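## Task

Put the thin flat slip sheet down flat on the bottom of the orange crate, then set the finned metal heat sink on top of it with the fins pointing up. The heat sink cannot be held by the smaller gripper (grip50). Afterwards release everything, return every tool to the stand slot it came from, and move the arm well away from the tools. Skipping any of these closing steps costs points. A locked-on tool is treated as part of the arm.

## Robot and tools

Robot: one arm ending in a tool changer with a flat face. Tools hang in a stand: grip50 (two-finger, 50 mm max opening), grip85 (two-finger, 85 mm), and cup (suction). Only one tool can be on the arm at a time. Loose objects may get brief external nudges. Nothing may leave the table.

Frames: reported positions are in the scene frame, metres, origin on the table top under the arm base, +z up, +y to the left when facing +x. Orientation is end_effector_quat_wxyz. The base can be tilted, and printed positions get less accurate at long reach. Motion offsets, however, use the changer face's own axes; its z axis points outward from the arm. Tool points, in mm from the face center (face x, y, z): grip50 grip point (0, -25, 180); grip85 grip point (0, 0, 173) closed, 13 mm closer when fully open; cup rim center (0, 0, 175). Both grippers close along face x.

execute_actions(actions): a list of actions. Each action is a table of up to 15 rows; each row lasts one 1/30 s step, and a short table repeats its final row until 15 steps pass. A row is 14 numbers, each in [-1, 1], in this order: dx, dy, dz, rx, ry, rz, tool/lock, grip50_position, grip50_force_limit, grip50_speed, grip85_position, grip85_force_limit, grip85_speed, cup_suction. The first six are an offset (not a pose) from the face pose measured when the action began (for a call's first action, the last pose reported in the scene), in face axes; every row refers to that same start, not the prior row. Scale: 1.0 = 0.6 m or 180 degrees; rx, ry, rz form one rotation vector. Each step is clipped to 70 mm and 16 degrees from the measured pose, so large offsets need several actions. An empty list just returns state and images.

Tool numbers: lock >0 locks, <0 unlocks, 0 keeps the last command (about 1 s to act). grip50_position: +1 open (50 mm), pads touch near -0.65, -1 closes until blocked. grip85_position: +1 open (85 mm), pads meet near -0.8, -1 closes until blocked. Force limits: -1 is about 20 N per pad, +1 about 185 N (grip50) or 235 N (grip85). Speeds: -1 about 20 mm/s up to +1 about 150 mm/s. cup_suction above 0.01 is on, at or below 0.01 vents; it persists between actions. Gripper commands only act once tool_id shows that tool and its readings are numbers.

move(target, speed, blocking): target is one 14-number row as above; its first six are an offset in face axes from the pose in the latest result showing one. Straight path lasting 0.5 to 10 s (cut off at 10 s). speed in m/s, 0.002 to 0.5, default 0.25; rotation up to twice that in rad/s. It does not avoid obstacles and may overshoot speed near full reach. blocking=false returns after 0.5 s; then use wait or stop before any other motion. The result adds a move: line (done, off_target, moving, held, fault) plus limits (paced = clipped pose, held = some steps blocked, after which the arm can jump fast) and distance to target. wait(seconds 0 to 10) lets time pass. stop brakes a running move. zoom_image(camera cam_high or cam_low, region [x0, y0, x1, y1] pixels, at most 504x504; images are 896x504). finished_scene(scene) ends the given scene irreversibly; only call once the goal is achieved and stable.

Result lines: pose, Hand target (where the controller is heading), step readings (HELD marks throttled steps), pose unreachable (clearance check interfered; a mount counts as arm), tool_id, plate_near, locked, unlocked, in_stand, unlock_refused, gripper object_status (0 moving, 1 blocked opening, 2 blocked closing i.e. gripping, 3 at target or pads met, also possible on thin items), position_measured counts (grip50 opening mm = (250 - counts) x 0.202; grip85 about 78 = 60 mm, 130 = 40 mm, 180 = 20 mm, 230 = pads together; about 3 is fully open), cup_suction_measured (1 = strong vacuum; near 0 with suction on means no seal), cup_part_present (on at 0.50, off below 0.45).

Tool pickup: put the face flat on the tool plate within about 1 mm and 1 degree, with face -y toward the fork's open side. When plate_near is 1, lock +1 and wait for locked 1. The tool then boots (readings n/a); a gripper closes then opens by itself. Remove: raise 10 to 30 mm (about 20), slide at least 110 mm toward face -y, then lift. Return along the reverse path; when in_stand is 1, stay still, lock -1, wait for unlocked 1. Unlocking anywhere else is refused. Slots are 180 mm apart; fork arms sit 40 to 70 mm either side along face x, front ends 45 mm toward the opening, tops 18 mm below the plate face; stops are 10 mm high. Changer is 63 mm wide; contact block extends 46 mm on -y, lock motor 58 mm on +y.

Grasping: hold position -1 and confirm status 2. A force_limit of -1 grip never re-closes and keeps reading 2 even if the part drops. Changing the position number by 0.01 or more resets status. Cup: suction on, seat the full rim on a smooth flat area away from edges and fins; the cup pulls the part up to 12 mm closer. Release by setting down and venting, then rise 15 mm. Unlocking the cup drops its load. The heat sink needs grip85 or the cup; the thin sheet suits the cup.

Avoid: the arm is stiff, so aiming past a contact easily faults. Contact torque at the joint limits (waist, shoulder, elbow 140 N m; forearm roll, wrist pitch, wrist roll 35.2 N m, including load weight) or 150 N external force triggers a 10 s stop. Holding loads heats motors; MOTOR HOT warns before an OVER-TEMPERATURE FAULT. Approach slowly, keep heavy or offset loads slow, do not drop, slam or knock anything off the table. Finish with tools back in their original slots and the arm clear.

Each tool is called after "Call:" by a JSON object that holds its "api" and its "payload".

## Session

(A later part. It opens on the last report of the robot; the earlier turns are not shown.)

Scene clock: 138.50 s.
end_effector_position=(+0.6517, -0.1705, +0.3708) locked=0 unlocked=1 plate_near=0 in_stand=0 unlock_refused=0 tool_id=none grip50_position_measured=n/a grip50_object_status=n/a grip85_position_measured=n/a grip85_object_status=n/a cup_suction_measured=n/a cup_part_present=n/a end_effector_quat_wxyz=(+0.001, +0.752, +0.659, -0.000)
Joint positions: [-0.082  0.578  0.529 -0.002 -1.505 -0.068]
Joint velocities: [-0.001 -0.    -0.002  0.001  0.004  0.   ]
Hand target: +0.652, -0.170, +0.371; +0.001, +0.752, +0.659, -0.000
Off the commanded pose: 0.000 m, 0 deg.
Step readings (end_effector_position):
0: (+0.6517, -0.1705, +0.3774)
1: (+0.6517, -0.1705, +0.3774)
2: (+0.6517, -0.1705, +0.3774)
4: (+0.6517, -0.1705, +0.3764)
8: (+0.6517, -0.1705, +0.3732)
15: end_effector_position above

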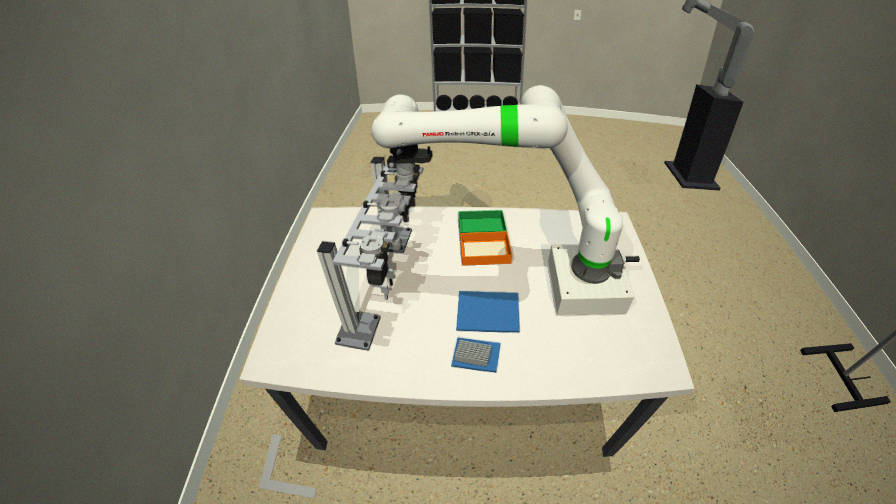

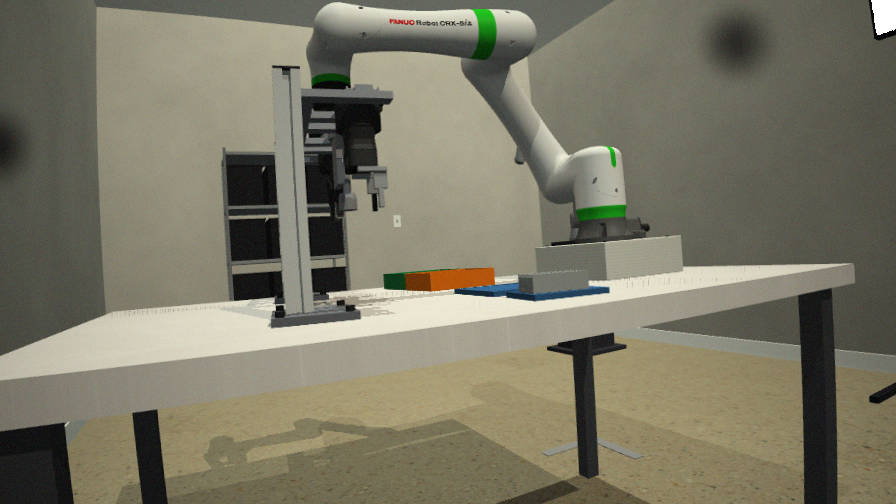

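Passed 0.3714 freely. Next 2.4 mm.

Call:
{"api": "execute_actions", "payload": {"actions": [[[0,0,0.001,0,0,0,0,1,0,0,1,0,0,0],[0,0,0.002,0,0,0,0,1,0,0,1,0,0,0],[0,0,0.003,0,0,0,0,1,0,0,1,0,0,0],[0,0,0.004,0,0,0,0,1,0,0,1,0,0,0]]]}}

Scene clock: 139.87 s.
end_effector_position=(+0.6518, -0.1704, +0.3684) locked=0 unlocked=1 plate_near=0 in_stand=0 unlock_refused=0 tool_id=none grip50_position_measured=n/a grip50_object_status=n/a grip85_position_measured=n/a grip85_object_status=n/a cup_suction_measured=n/a cup_part_present=n/a end_effector_quat_wxyz=(+0.001, +0.752, +0.659, -0.000)
Joint positions: [-0.081  0.578  0.524 -0.002 -1.5   -0.068]
Joint velocities: [ 0.001 -0.     0.001 -0.     0.002  0.   ]
Hand target: +0.652, -0.171, +0.368; +0.001, +0.752, +0.659, -0.000
Off the commanded pose: 0.000 m, 0 deg.
Step readings (end_effector_position):
0: (+0.6518, -0.1704, +0.3706)
1: (+0.6518, -0.1704, +0.3706)
2: (+0.6518, -0.1704, +0.3705)
4: (+0.6518, -0.1704, +0.3696)
8: (+0.6518, -0.1704, +0.3685)
15: end_effector_position above

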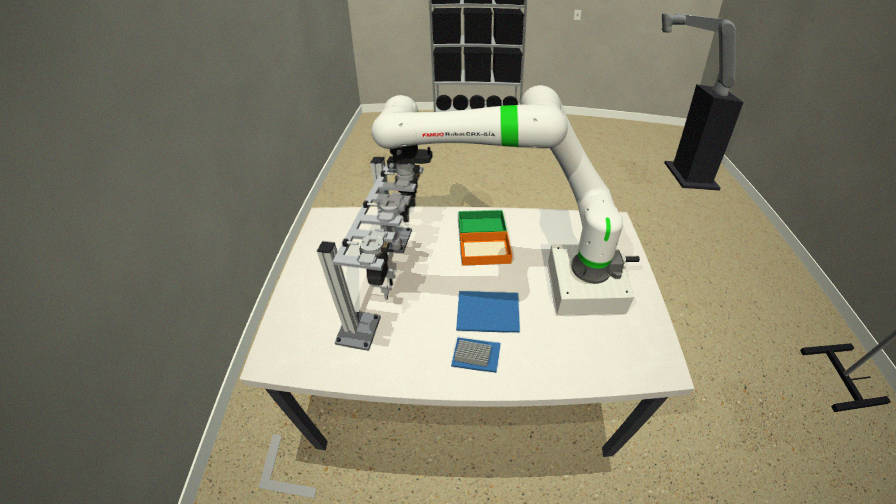

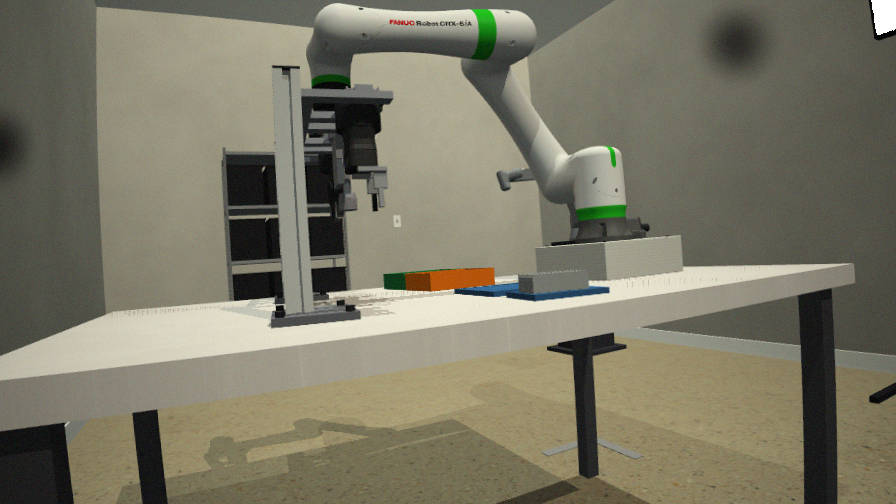

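Call:
{"api": "execute_actions", "payload": {"actions": [[[0,0,0.001,0,0,0,0,1,0,0,1,0,0,0],[0,0,0.002,0,0,0,0,1,0,0,1,0,0,0],[0,0,0.003,0,0,0,0,1,0,0,1,0,0,0],[0,0,0.004,0,0,0,0,1,0,0,1,0,0,0],[0,0,0.005,0,0,0,0,1,0,0,1,0,0,0],[0,0,0.0057,0,0,0,0,1,0,0,1,0,0,0]]]}}

Scene clock: 141.47 s.
end_effector_position=(+0.6518, -0.1706, +0.3650) locked=0 unlocked=1 plate_near=0 in_stand=1 unlock_refused=0 tool_id=none grip50_position_measured=n/a grip50_object_status=n/a grip85_position_measured=n/a grip85_object_status=n/a cup_suction_measured=n/a cup_part_present=n/a end_effector_quat_wxyz=(+0.001, +0.752, +0.659, -0.000)
Joint positions: [-0.082  0.579  0.517 -0.002 -1.492 -0.068]
Joint velocities: [ 0.    -0.    -0.001  0.003  0.     0.   ]
Hand target: +0.652, -0.170, +0.365; +0.001, +0.752, +0.659, -0.000
Off the commanded pose: 0.000 m, 0 deg.
Step readings (end_effector_position):
0: (+0.6517, -0.1705, +0.3684)
1: (+0.6517, -0.1705, +0.3683)
2: (+0.6517, -0.1705, +0.3682)
4: (+0.6517, -0.1706, +0.3673)
8: (+0.6518, -0.1706, +0.3653)
15: end_effector_position above

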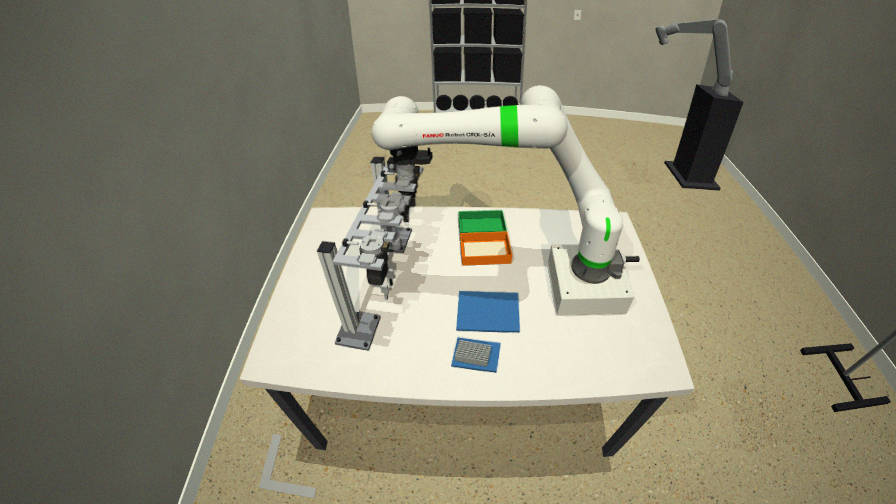

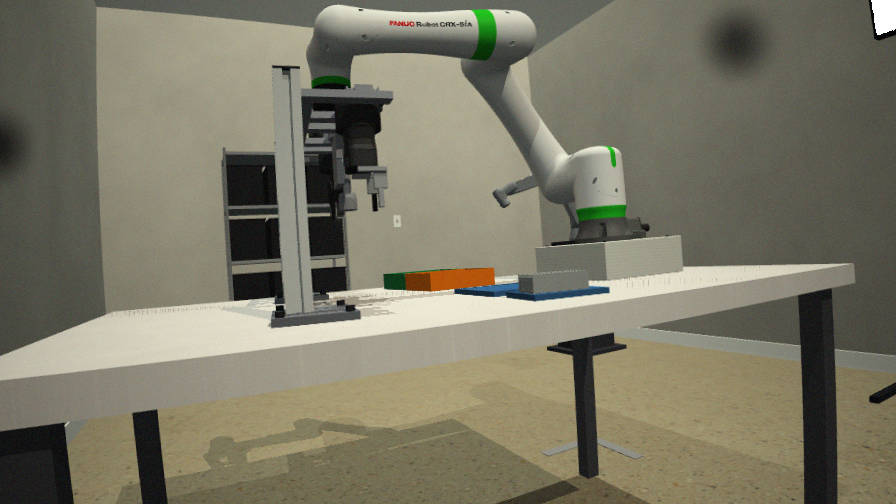

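Call:
{"api": "execute_actions", "payload": {"actions": [[[-0.0002,0,0.001,0,0,0,0,1,0,0,1,0,0,0],[-0.0004,0,0.002,0,0,0,0,1,0,0,1,0,0,0],[-0.0005,0,0.0029,0,0,0,0,1,0,0,1,0,0,0],[-0.0005,0,0.0036,0,0,0,0,1,0,0,1,0,0,0],[-0.0005,0,0.0042,0,0,0,0,1,0,0,1,0,0,0]]]}}

Scene clock: 142.87 s.
end_effector_position=(+0.6518, -0.1707, +0.3627) locked=0 unlocked=1 plate_near=0 in_stand=1 unlock_refused=0 tool_id=none grip50_position_measured=n/a grip50_object_status=n/a grip85_position_measured=n/a grip85_object_status=n/a cup_suction_measured=n/a cup_part_present=n/a end_effector_quat_wxyz=(+0.001, +0.752, +0.659, +0.000)
Joint positions: [-0.082  0.579  0.512 -0.002 -1.487 -0.068]
Joint velocities: [-0.003  0.001 -0.001 -0.     0.001  0.   ]
Hand target: +0.652, -0.171, +0.362; +0.001, +0.752, +0.659, -0.000
Off the commanded pose: 0.000 m, 0 deg.
Step readings (end_effector_position):
0: (+0.6518, -0.1704, +0.3649)
1: (+0.6518, -0.1704, +0.3649)
2: (+0.6517, -0.1704, +0.3648)
4: (+0.6518, -0.1705, +0.3642)
8: (+0.6519, -0.1705, +0.3631)
15: end_effector_position above

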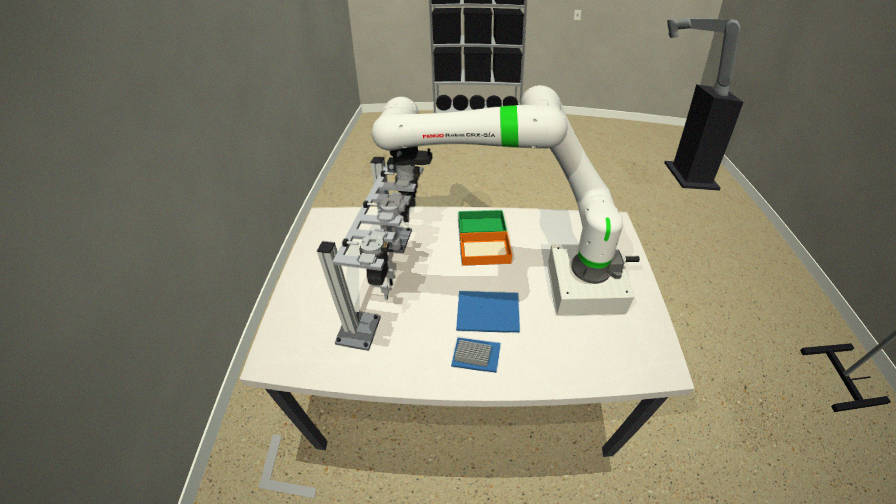

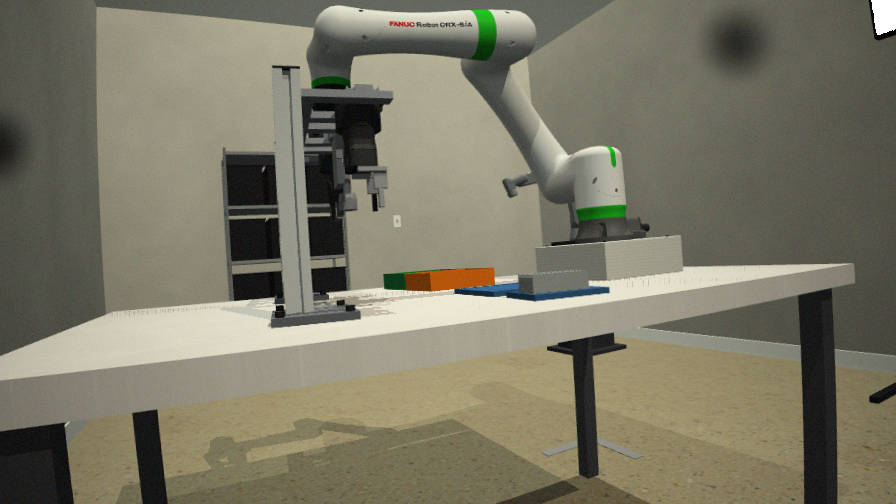

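Call:
{"api": "execute_actions", "payload": {"actions": [[[0,0.0003,-0.0003,0,0,0,0,1,0,0,1,0,0,0],[0,0.0006,-0.0003,0,0,0,0,1,0,0,1,0,0,0],[0,0.0009,-0.0003,0,0,0,0,1,0,0,1,0,0,0],[0,0.0009,-0.0003,0,0,0,0,1,0,0,1,0,0,0],[0,0.0009,0,0,0,0,0,1,0,0,1,0,0,0],[0,0.0009,0.0004,0,0,0,0,1,0,0,1,0,0,0],[0,0.0009,0.0008,0,0,0,0,1,0,0,1,0,0,0]]]}}

Scene clock: 147.43 s.
end_effector_position=(+0.6523, -0.1709, +0.3622) locked=0 unlocked=1 plate_near=0 in_stand=1 unlock_refused=0 tool_id=none grip50_position_measured=n/a grip50_object_status=n/a grip85_position_measured=n/a grip85_object_status=n/a cup_suction_measured=n/a cup_part_present=n/a end_effector_quat_wxyz=(+0.001, +0.752, +0.659, -0.000)
Joint positions: [-0.082  0.581  0.514 -0.002 -1.487 -0.068]
Joint velocities: [-0.    -0.     0.001  0.     0.002  0.   ]
Hand target: +0.652, -0.171, +0.362; +0.001, +0.752, +0.659, +0.000
Off the commanded pose: 0.000 m, 0 deg.
Step readings (end_effector_position):
0: (+0.6518, -0.1709, +0.3625)
1: (+0.6517, -0.1709, +0.3625)
2: (+0.6517, -0.1709, +0.3624)
4: (+0.6519, -0.1709, +0.3625)
8: (+0.6521, -0.1709, +0.3622)
15: end_effector_position above

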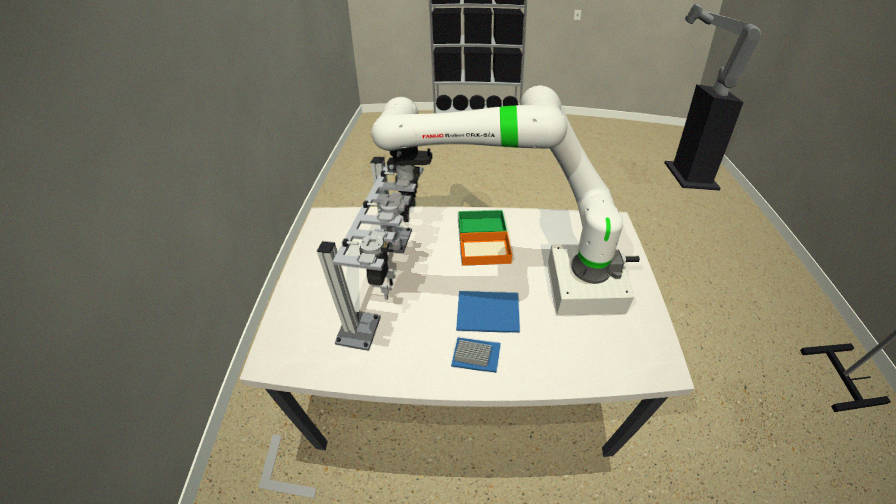

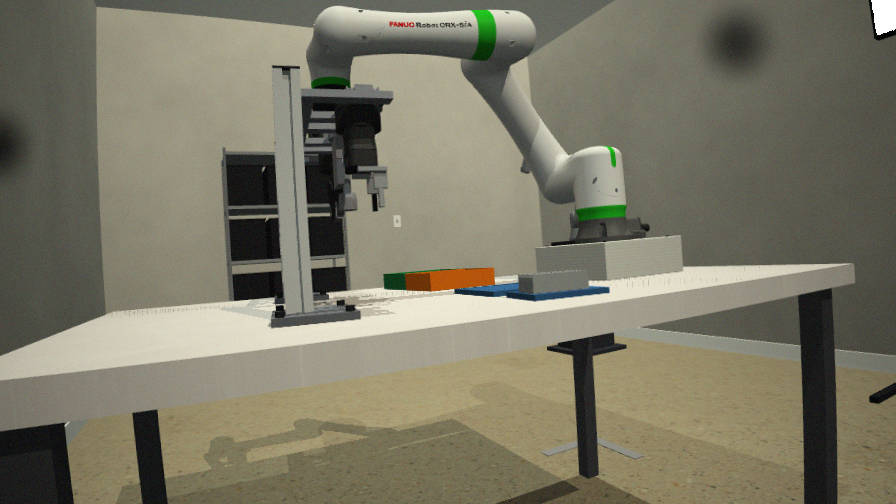

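Call:
{"api": "execute_actions", "payload": {"actions": [[[0,0,-0.001,0,0,0,0,1,0,0,1,0,0,0],[0,0,-0.0025,0,0,0,0,1,0,0,1,0,0,0],[0,0,-0.004,0,0,0,0,1,0,0,1,0,0,0],[0,0,-0.0055,0,0,0,0,1,0,0,1,0,0,0],[0,0,-0.007,0,0,0,0,1,0,0,1,0,0,0],[0,0,-0.0085,0,0,0,0,1,0,0,1,0,0,0],[0,0,-0.0095,0,0,0,0,1,0,0,1,0,0,0]]]}}

Call:
{"api": "zoom_image", "payload": {"camera": "cam_high", "region": [390, 158, 422, 186]}}

Scene clock: 149.23 s.
end_effector_position=(+0.6523, -0.1708, +0.3678) locked=0 unlocked=1 plate_near=0 in_stand=0 unlock_refused=0 tool_id=none grip50_position_measured=n/a grip50_object_status=n/a grip85_position_measured=n/a grip85_object_status=n/a cup_suction_measured=n/a cup_part_present=n/a end_effector_quat_wxyz=(+0.001, +0.752, +0.659, -0.000)
Joint positions: [-0.082  0.58   0.525 -0.002 -1.5   -0.068]
Joint velocities: [ 0.    -0.     0.002 -0.001 -0.001 -0.   ]
Hand target: +0.652, -0.171, +0.368; +0.001, +0.752, +0.659, -0.000
Off the commanded pose: 0.000 m, 0 deg.
Step readings (end_effector_position):
0: (+0.6524, -0.1708, +0.3622)
1: (+0.6524, -0.1708, +0.3622)
2: (+0.6524, -0.1708, +0.3622)
4: (+0.6523, -0.1708, +0.3630)
8: (+0.6521, -0.1708, +0.3664)
15: end_effector_position above

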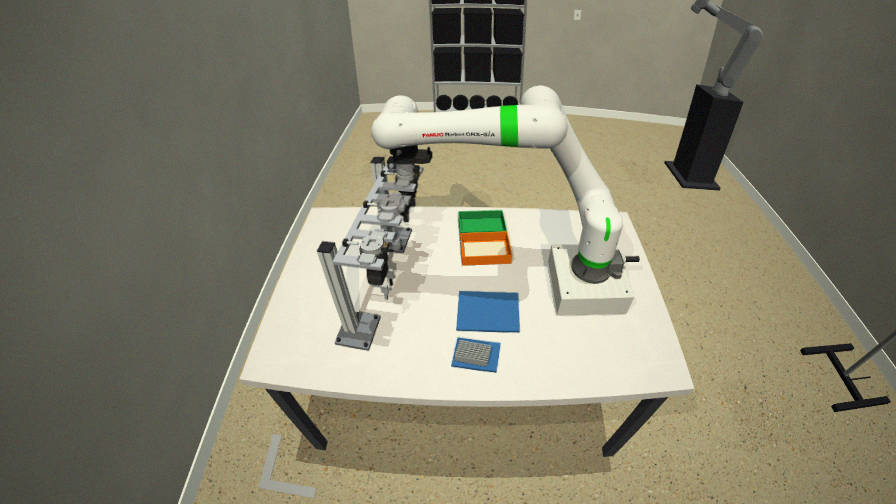

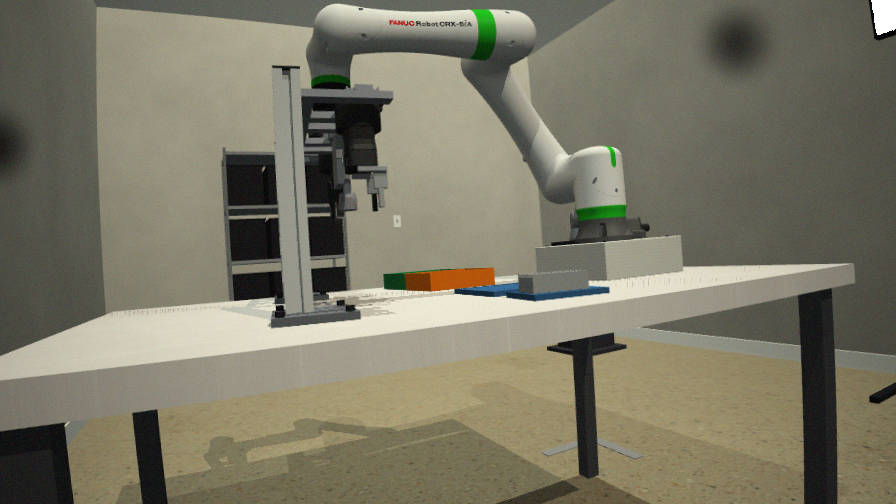

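Region (390, 158, 422, 186) of cam_high's 896x504 image, scaled by 15.750, with more detail than that image has; it fills the top 441 rows of this view, and the rest is white.

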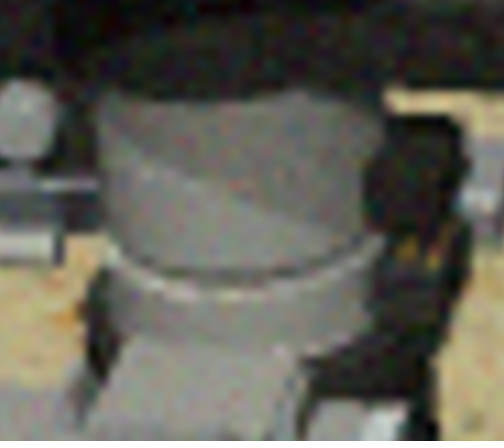

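Call:
{"api": "execute_actions", "payload": {"actions": [[[-0.0004,-0.0006,0,0,0,0,0,1,0,0,1,0,0,0],[-0.0008,-0.0012,0,0,0,0,0,1,0,0,1,0,0,0],[-0.0012,-0.0017,0,0,0,0,0,1,0,0,1,0,0,0],[-0.0012,-0.0017,0,0,0,0,0,1,0,0,1,0,0,0],[-0.0012,-0.0017,0,0,0,0,0,1,0,0,1,0,0,0],[-0.0012,-0.0017,0,0,0,0,0,1,0,0,1,0,0,0],[-0.0012,-0.0017,0.001,0,0,0,0,1,0,0,1,0,0,0],[-0.0012,-0.0017,0.002,0,0,0,0,1,0,0,1,0,0,0],[-0.0012,-0.0017,0.003,0,0,0,0,1,0,0,1,0,0,0],[-0.0012,-0.0017,0.004,0,0,0,0,1,0,0,1,0,0,0],[-0.0012,-0.0017,0.0047,0,0,0,0,1,0,0,1,0,0,0]]]}}

Scene clock: 153.80 s.
end_effector_position=(+0.6513, -0.1713, +0.3655) locked=0 unlocked=1 plate_near=0 in_stand=0 unlock_refused=0 tool_id=none grip50_position_measured=n/a grip50_object_status=n/a grip85_position_measured=n/a grip85_object_status=n/a cup_suction_measured=n/a cup_part_present=n/a end_effector_quat_wxyz=(+0.001, +0.752, +0.659, +0.000)
Joint positions: [-0.083  0.578  0.516 -0.002 -1.492 -0.067]
Joint velocities: [-0.001  0.    -0.006  0.001  0.003  0.   ]
Hand target: +0.651, -0.171, +0.365; +0.001, +0.752, +0.659, -0.000
Off the commanded pose: 0.001 m, 0 deg.
Step readings (end_effector_position):
0: (+0.6523, -0.1709, +0.3679)
1: (+0.6523, -0.1709, +0.3679)
2: (+0.6522, -0.1709, +0.3681)
4: (+0.6516, -0.1711, +0.3682)
8: (+0.6513, -0.1713, +0.3678)
15: end_effector_position above

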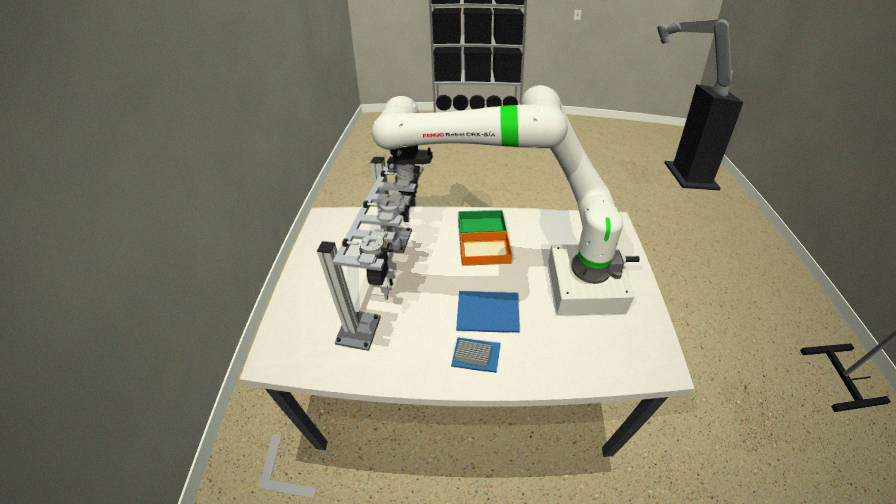

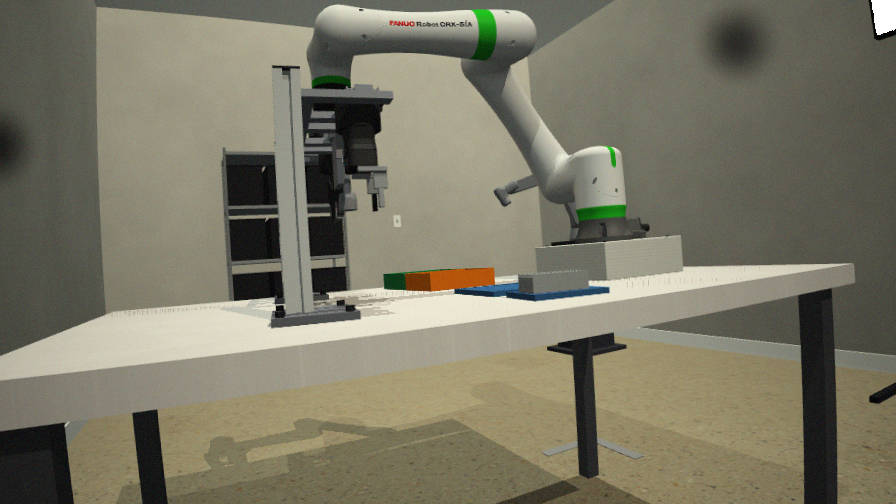

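Call:
{"api": "wait", "payload": {"seconds": 0}}

Call:
{"api": "zoom_image", "payload": {"camera": "cam_high", "region": [390, 158, 422, 186]}}

Scene clock: 154.83 s.
end_effector_position=(+0.6512, -0.1714, +0.3650) locked=0 unlocked=1 plate_near=0 in_stand=0 unlock_refused=0 tool_id=none grip50_position_measured=n/a grip50_object_status=n/a grip85_position_measured=n/a grip85_object_status=n/a cup_suction_measured=n/a cup_part_present=n/a end_effector_quat_wxyz=(+0.001, +0.752, +0.659, -0.000)
Joint positions: [-0.083  0.578  0.515 -0.002 -1.492 -0.067]
Joint velocities: [ 0.     0.    -0.001  0.     0.     0.   ]
Hand target: +0.651, -0.171, +0.365; +0.001, +0.752, +0.659, -0.000
Off the commanded pose: 0.000 m, 0 deg.

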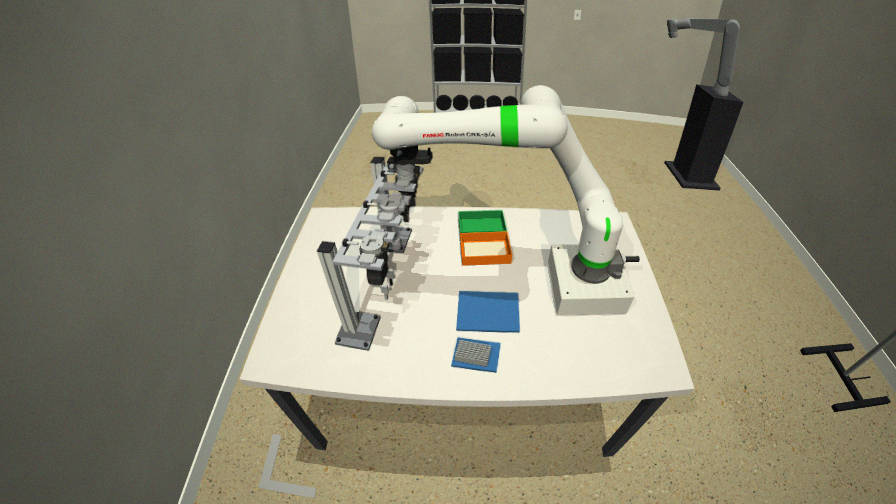

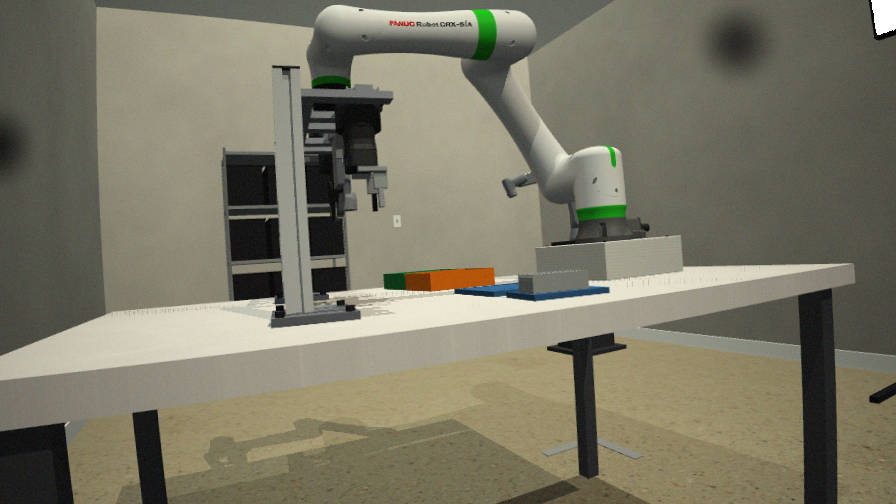

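Region (390, 158, 422, 186) of cam_high's 896x504 image, scaled by 15.750, with more detail than that image has; it fills the top 441 rows of this view, and the rest is white.

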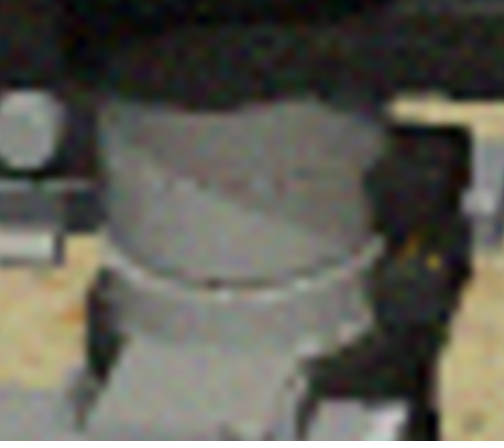

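Call:
{"api": "execute_actions", "payload": {"actions": [[[0,0,-0.0015,0,0,0,0,1,0,0,1,0,0,0],[0.0005,0.0003,-0.003,0,0,0,0,1,0,0,1,0,0,0],[0.001,0.0006,-0.004,0,0,0,0,1,0,0,1,0,0,0],[0.0016,0.001,-0.004,0,0,0,0,1,0,0,1,0,0,0],[0.0022,0.0014,-0.004,0,0,0,0,1,0,0,1,0,0,0],[0.0029,0.0018,-0.004,0,0,0,0,1,0,0,1,0,0,0]],[[0,0,0.001,0,0,0,0,1,0,0,1,0,0,0],[0,0,0.002,0,0,0,0,1,0,0,1,0,0,0],[0,0,0.003,0,0,0,0,1,0,0,1,0,0,0],[0,0,0.004,0,0,0,0,1,0,0,1,0,0,0],[0,0,0.005,0,0,0,0,1,0,0,1,0,0,0]]]}}

Scene clock: 158.30 s.
end_effector_position=(+0.6523, -0.1698, +0.3644) locked=0 unlocked=1 plate_near=0 in_stand=1 unlock_refused=0 tool_id=none grip50_position_measured=n/a grip50_object_status=n/a grip85_position_measured=n/a grip85_object_status=n/a cup_suction_measured=n/a cup_part_present=n/a end_effector_quat_wxyz=(+0.000, +0.752, +0.659, -0.000)
Joint positions: [-0.08   0.581  0.518 -0.002 -1.493 -0.069]
Joint velocities: [-0.     0.     0.    -0.003 -0.002 -0.   ]
Hand target: +0.652, -0.170, +0.364; +0.000, +0.752, +0.659, -0.000
Off the commanded pose: 0.000 m, 0 deg.
Step readings (end_effector_position; steps 1 to 15: 1st action; 16 to 30: 2nd action):
0: (+0.6511, -0.1713, +0.3650)
1: (+0.6511, -0.1713, +0.3650)
2: (+0.6511, -0.1713, +0.3650)
4: (+0.6511, -0.1713, +0.3658)
8: (+0.6517, -0.1703, +0.3667)
15: (+0.6522, -0.1698, +0.3672)
16: (+0.6522, -0.1698, +0.3673)
17: (+0.6523, -0.1698, +0.3672)
19: (+0.6523, -0.1698, +0.3665)
23: (+0.6523, -0.1698, +0.3647)
30: end_effector_position above

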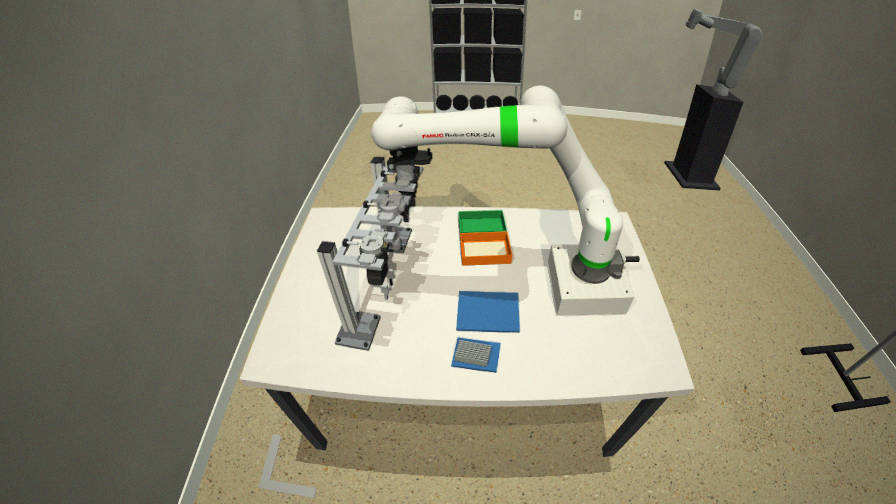

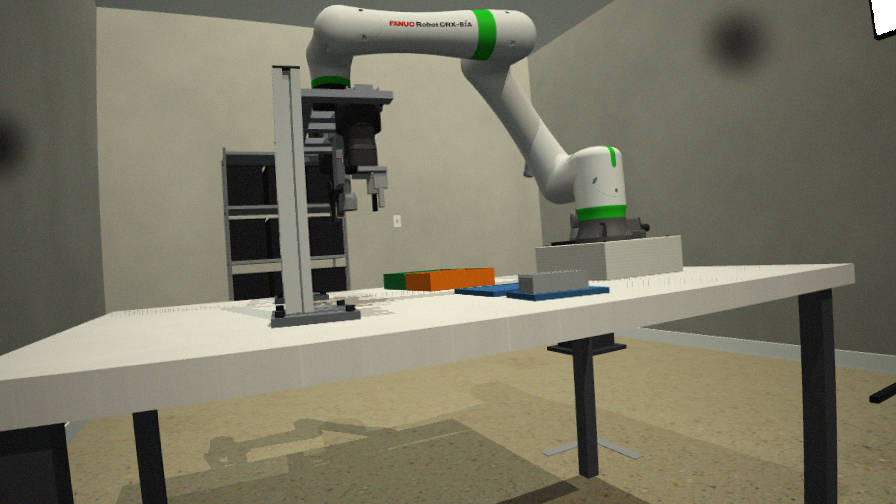

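Call:
{"api": "execute_actions", "payload": {"actions": [[[0,0.0001,0.0008,0,0,0,0,1,0,0,1,0,0,0],[0,0.0002,0.0016,0,0,0,0,1,0,0,1,0,0,0],[0,0.0003,0.0024,0,0,0,0,1,0,0,1,0,0,0],[0,0.0003,0.003,0,0,0,0,1,0,0,1,0,0,0]]]}}

Call:
{"api": "zoom_image", "payload": {"camera": "cam_high", "region": [390, 158, 422, 186]}}

Scene clock: 160.00 s.
end_effector_position=(+0.6525, -0.1698, +0.3626) locked=0 unlocked=1 plate_near=0 in_stand=1 unlock_refused=0 tool_id=none grip50_position_measured=n/a grip50_object_status=n/a grip85_position_measured=n/a grip85_object_status=n/a cup_suction_measured=n/a cup_part_present=n/a end_effector_quat_wxyz=(+0.001, +0.752, +0.659, -0.000)
Joint positions: [-0.08   0.581  0.515 -0.002 -1.489 -0.069]
Joint velocities: [ 0.001 -0.     0.    -0.    -0.    -0.   ]
Hand target: +0.652, -0.170, +0.363; +0.000, +0.752, +0.659, -0.000
Off the commanded pose: 0.000 m, 0 deg.
Step readings (end_effector_position):
0: (+0.6522, -0.1698, +0.3642)
1: (+0.6522, -0.1698, +0.3642)
2: (+0.6522, -0.1698, +0.3641)
4: (+0.6523, -0.1698, +0.3635)
8: (+0.6525, -0.1698, +0.3628)
15: end_effector_position above

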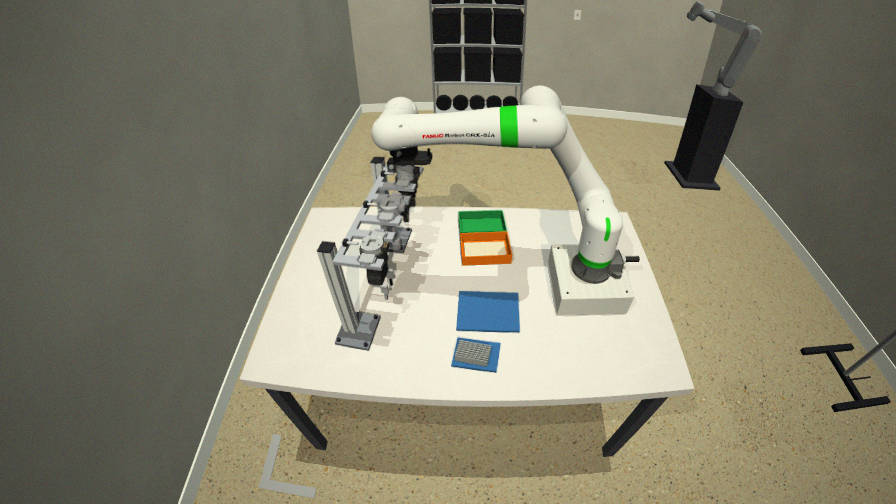

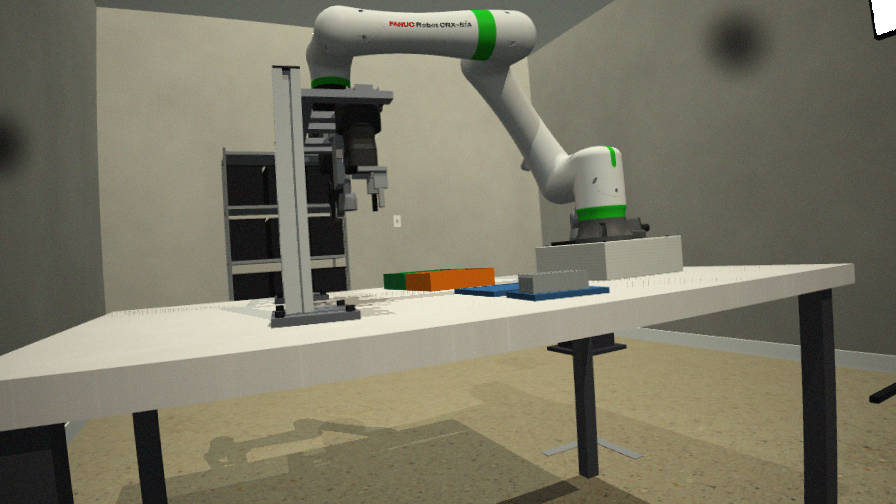

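Region (390, 158, 422, 186) of cam_high's 896x504 image, scaled by 15.750, with more detail than that image has; it fills the top 441 rows of this view, and the rest is white.

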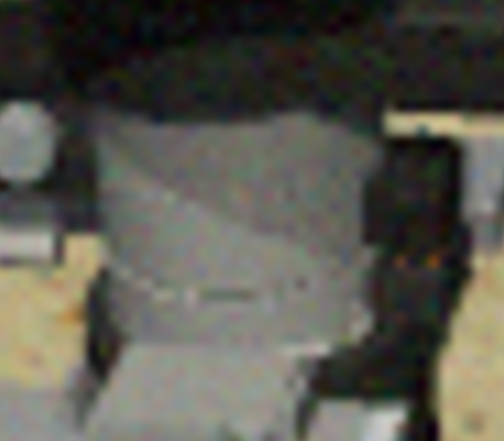

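Nearly closed and moving more freely. Another 0.7 mm.

Call:
{"api": "execute_actions", "payload": {"actions": [[[0,0,0.0004,0,0,0,0,1,0,0,1,0,0,0],[0,0,0.0008,0,0,0,0,1,0,0,1,0,0,0],[0,0,0.0012,0,0,0,0,1,0,0,1,0,0,0]]]}}

Scene clock: 161.17 s.
end_effector_position=(+0.6525, -0.1698, +0.3619) locked=0 unlocked=1 plate_near=0 in_stand=1 unlock_refused=0 tool_id=none grip50_position_measured=n/a grip50_object_status=n/a grip85_position_measured=n/a grip85_object_status=n/a cup_suction_measured=n/a cup_part_present=n/a end_effector_quat_wxyz=(+0.001, +0.752, +0.659, -0.000)
Joint positions: [-0.08   0.582  0.514 -0.002 -1.487 -0.069]
Joint velocities: [-0.     0.     0.001 -0.002 -0.001  0.   ]
Hand target: +0.652, -0.170, +0.362; +0.001, +0.752, +0.659, -0.000
Off the commanded pose: 0.000 m, 0 deg.
Step readings (end_effector_position):
0: (+0.6525, -0.1698, +0.3626)
1: (+0.6524, -0.1698, +0.3626)
2: (+0.6524, -0.1698, +0.3625)
4: (+0.6525, -0.1698, +0.3622)
8: (+0.6525, -0.1698, +0.3620)
15: end_effector_position above

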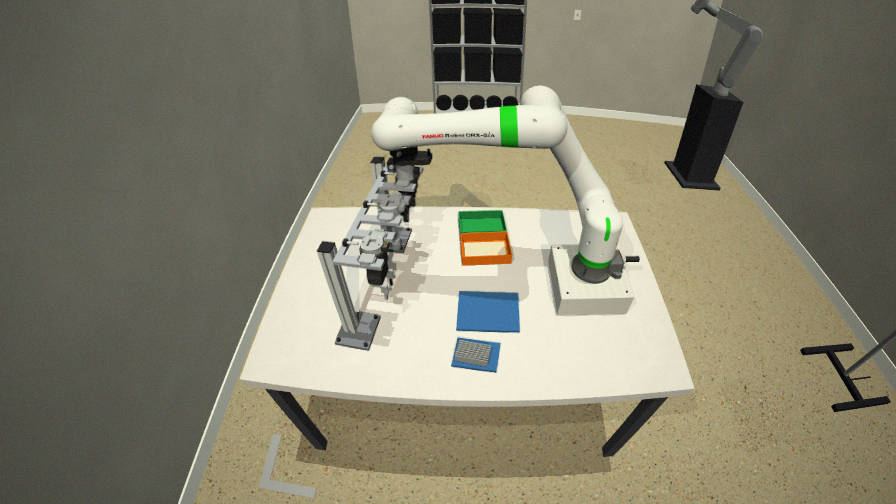

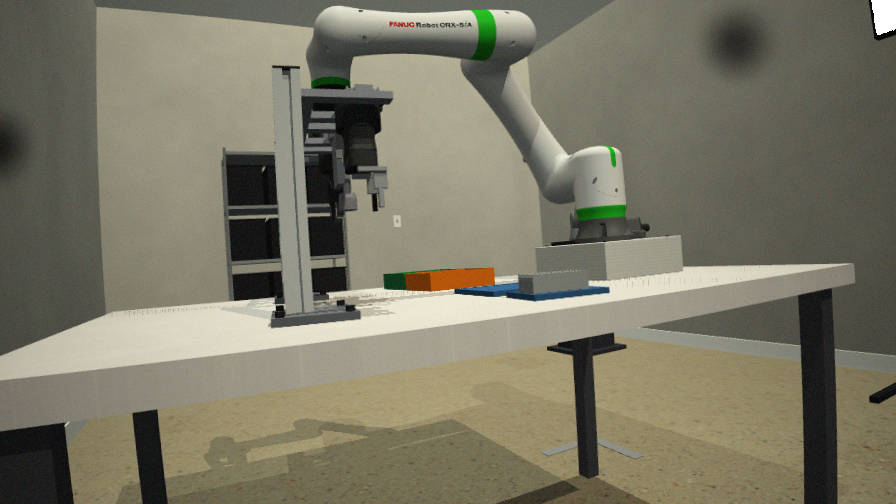

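Call:
{"api": "execute_actions", "payload": {"actions": [[[0,0,0.0004,0,0,0,0,1,0,0,1,0,0,0],[0,0,0.0008,0,0,0,0,1,0,0,1,0,0,0],[0,0,0.0011,0,0,0,0,1,0,0,1,0,0,0]]]}}

Scene clock: 162.33 s.
end_effector_position=(+0.6525, -0.1698, +0.3613) locked=0 unlocked=1 plate_near=1 in_stand=1 unlock_refused=0 tool_id=none grip50_position_measured=n/a grip50_object_status=n/a grip85_position_measured=n/a grip85_object_status=n/a cup_suction_measured=n/a cup_part_present=n/a end_effector_quat_wxyz=(+0.001, +0.752, +0.659, -0.000)
Joint positions: [-0.08   0.582  0.512 -0.002 -1.486 -0.069]
Joint velocities: [ 0.001  0.    -0.001  0.003  0.    -0.   ]
Hand target: +0.652, -0.170, +0.361; +0.001, +0.752, +0.659, -0.000
Off the commanded pose: 0.000 m, 0 deg.
Step readings (end_effector_position):
0: (+0.6525, -0.1698, +0.3619)
1: (+0.6525, -0.1698, +0.3619)
2: (+0.6524, -0.1698, +0.3618)
4: (+0.6525, -0.1698, +0.3615)
8: (+0.6525, -0.1698, +0.3614)
15: end_effector_position above

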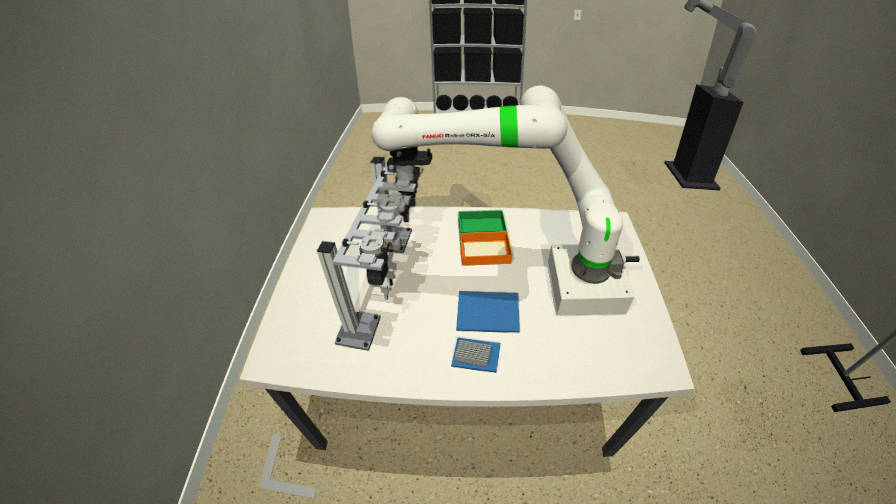

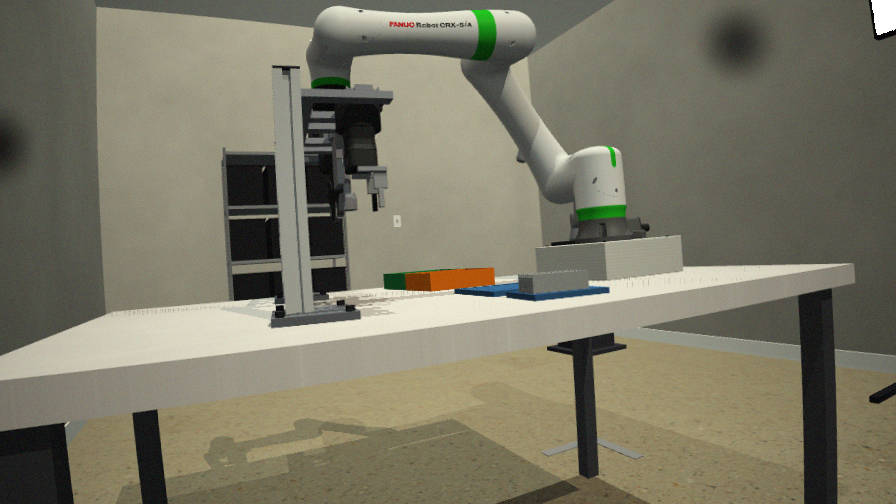

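plate_near=1 at (0.6525,−0.1698,0.3613). Lock.

Call:
{"api": "execute_actions", "payload": {"actions": [[[0,0,0,0,0,0,1,1,0,0,1,0,0,0]]]}}

Scene clock: 163.30 s.
end_effector_position=(+0.6525, -0.1698, +0.3613) locked=0 unlocked=0 plate_near=1 in_stand=1 unlock_refused=0 tool_id=none grip50_position_measured=n/a grip50_object_status=n/a grip85_position_measured=n/a grip85_object_status=n/a cup_suction_measured=n/a cup_part_present=n/a end_effector_quat_wxyz=(+0.001, +0.752, +0.659, -0.000)
Joint positions: [-0.08   0.582  0.512 -0.002 -1.486 -0.069]
Joint velocities: [ 0.     0.001  0.    -0.     0.004  0.   ]
Hand target: +0.652, -0.170, +0.361; +0.001, +0.752, +0.659, -0.000
Off the commanded pose: 0.000 m, 0 deg.
Step readings (end_effector_position):
0: (+0.6525, -0.1698, +0.3613)
1: (+0.6525, -0.1698, +0.3613)
2: (+0.6525, -0.1698, +0.3613)
4: (+0.6525, -0.1698, +0.3613)
8: (+0.6525, -0.1698, +0.3613)
15: end_effector_position above

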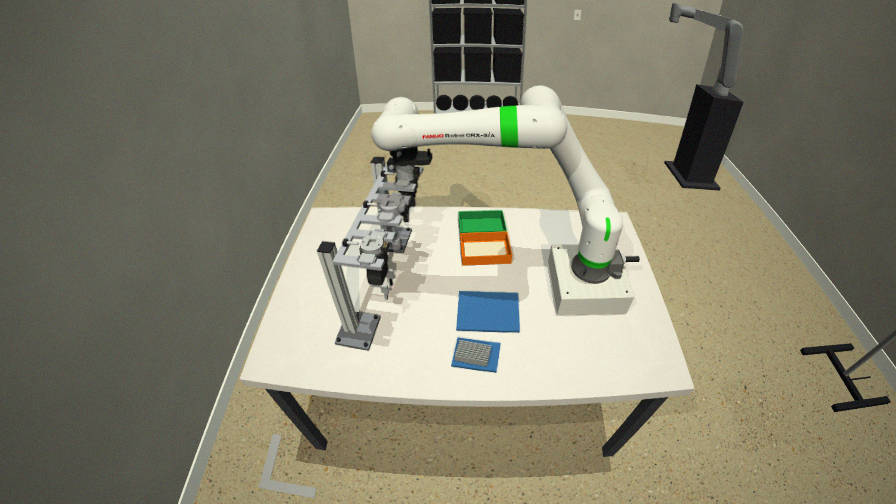

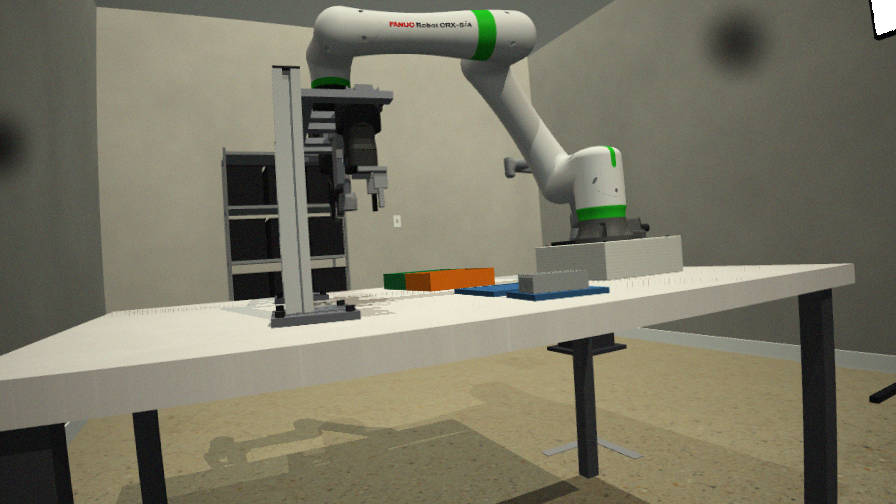

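Call:
{"api": "wait", "payload": {"seconds": 0}}

Scene clock: 164.47 s.
end_effector_position=(+0.6525, -0.1698, +0.3613) locked=1 unlocked=0 plate_near=1 in_stand=1 unlock_refused=0 tool_id=grip85 grip50_position_measured=n/a grip50_object_status=n/a grip85_position_measured=n/a grip85_object_status=n/a cup_suction_measured=n/a cup_part_present=n/a end_effector_quat_wxyz=(+0.001, +0.752, +0.659, -0.000)
Joint positions: [-0.08   0.582  0.512 -0.002 -1.486 -0.069]
Joint velocities: [-0.    -0.     0.     0.001 -0.001  0.   ]
Hand target: +0.652, -0.170, +0.361; +0.001, +0.752, +0.659, -0.000
Off the commanded pose: 0.000 m, 0 deg.

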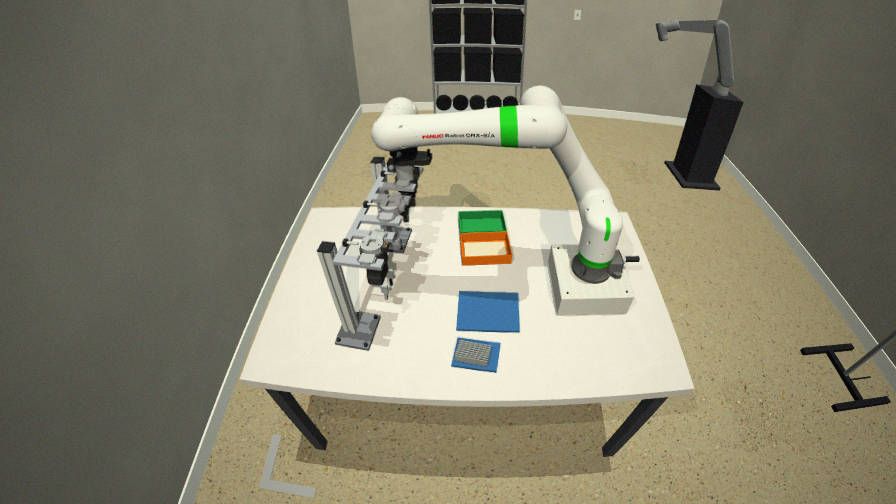

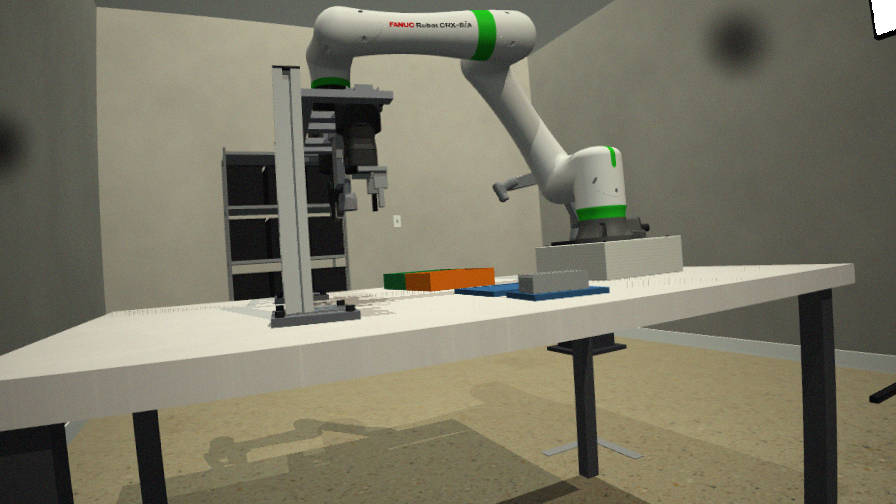

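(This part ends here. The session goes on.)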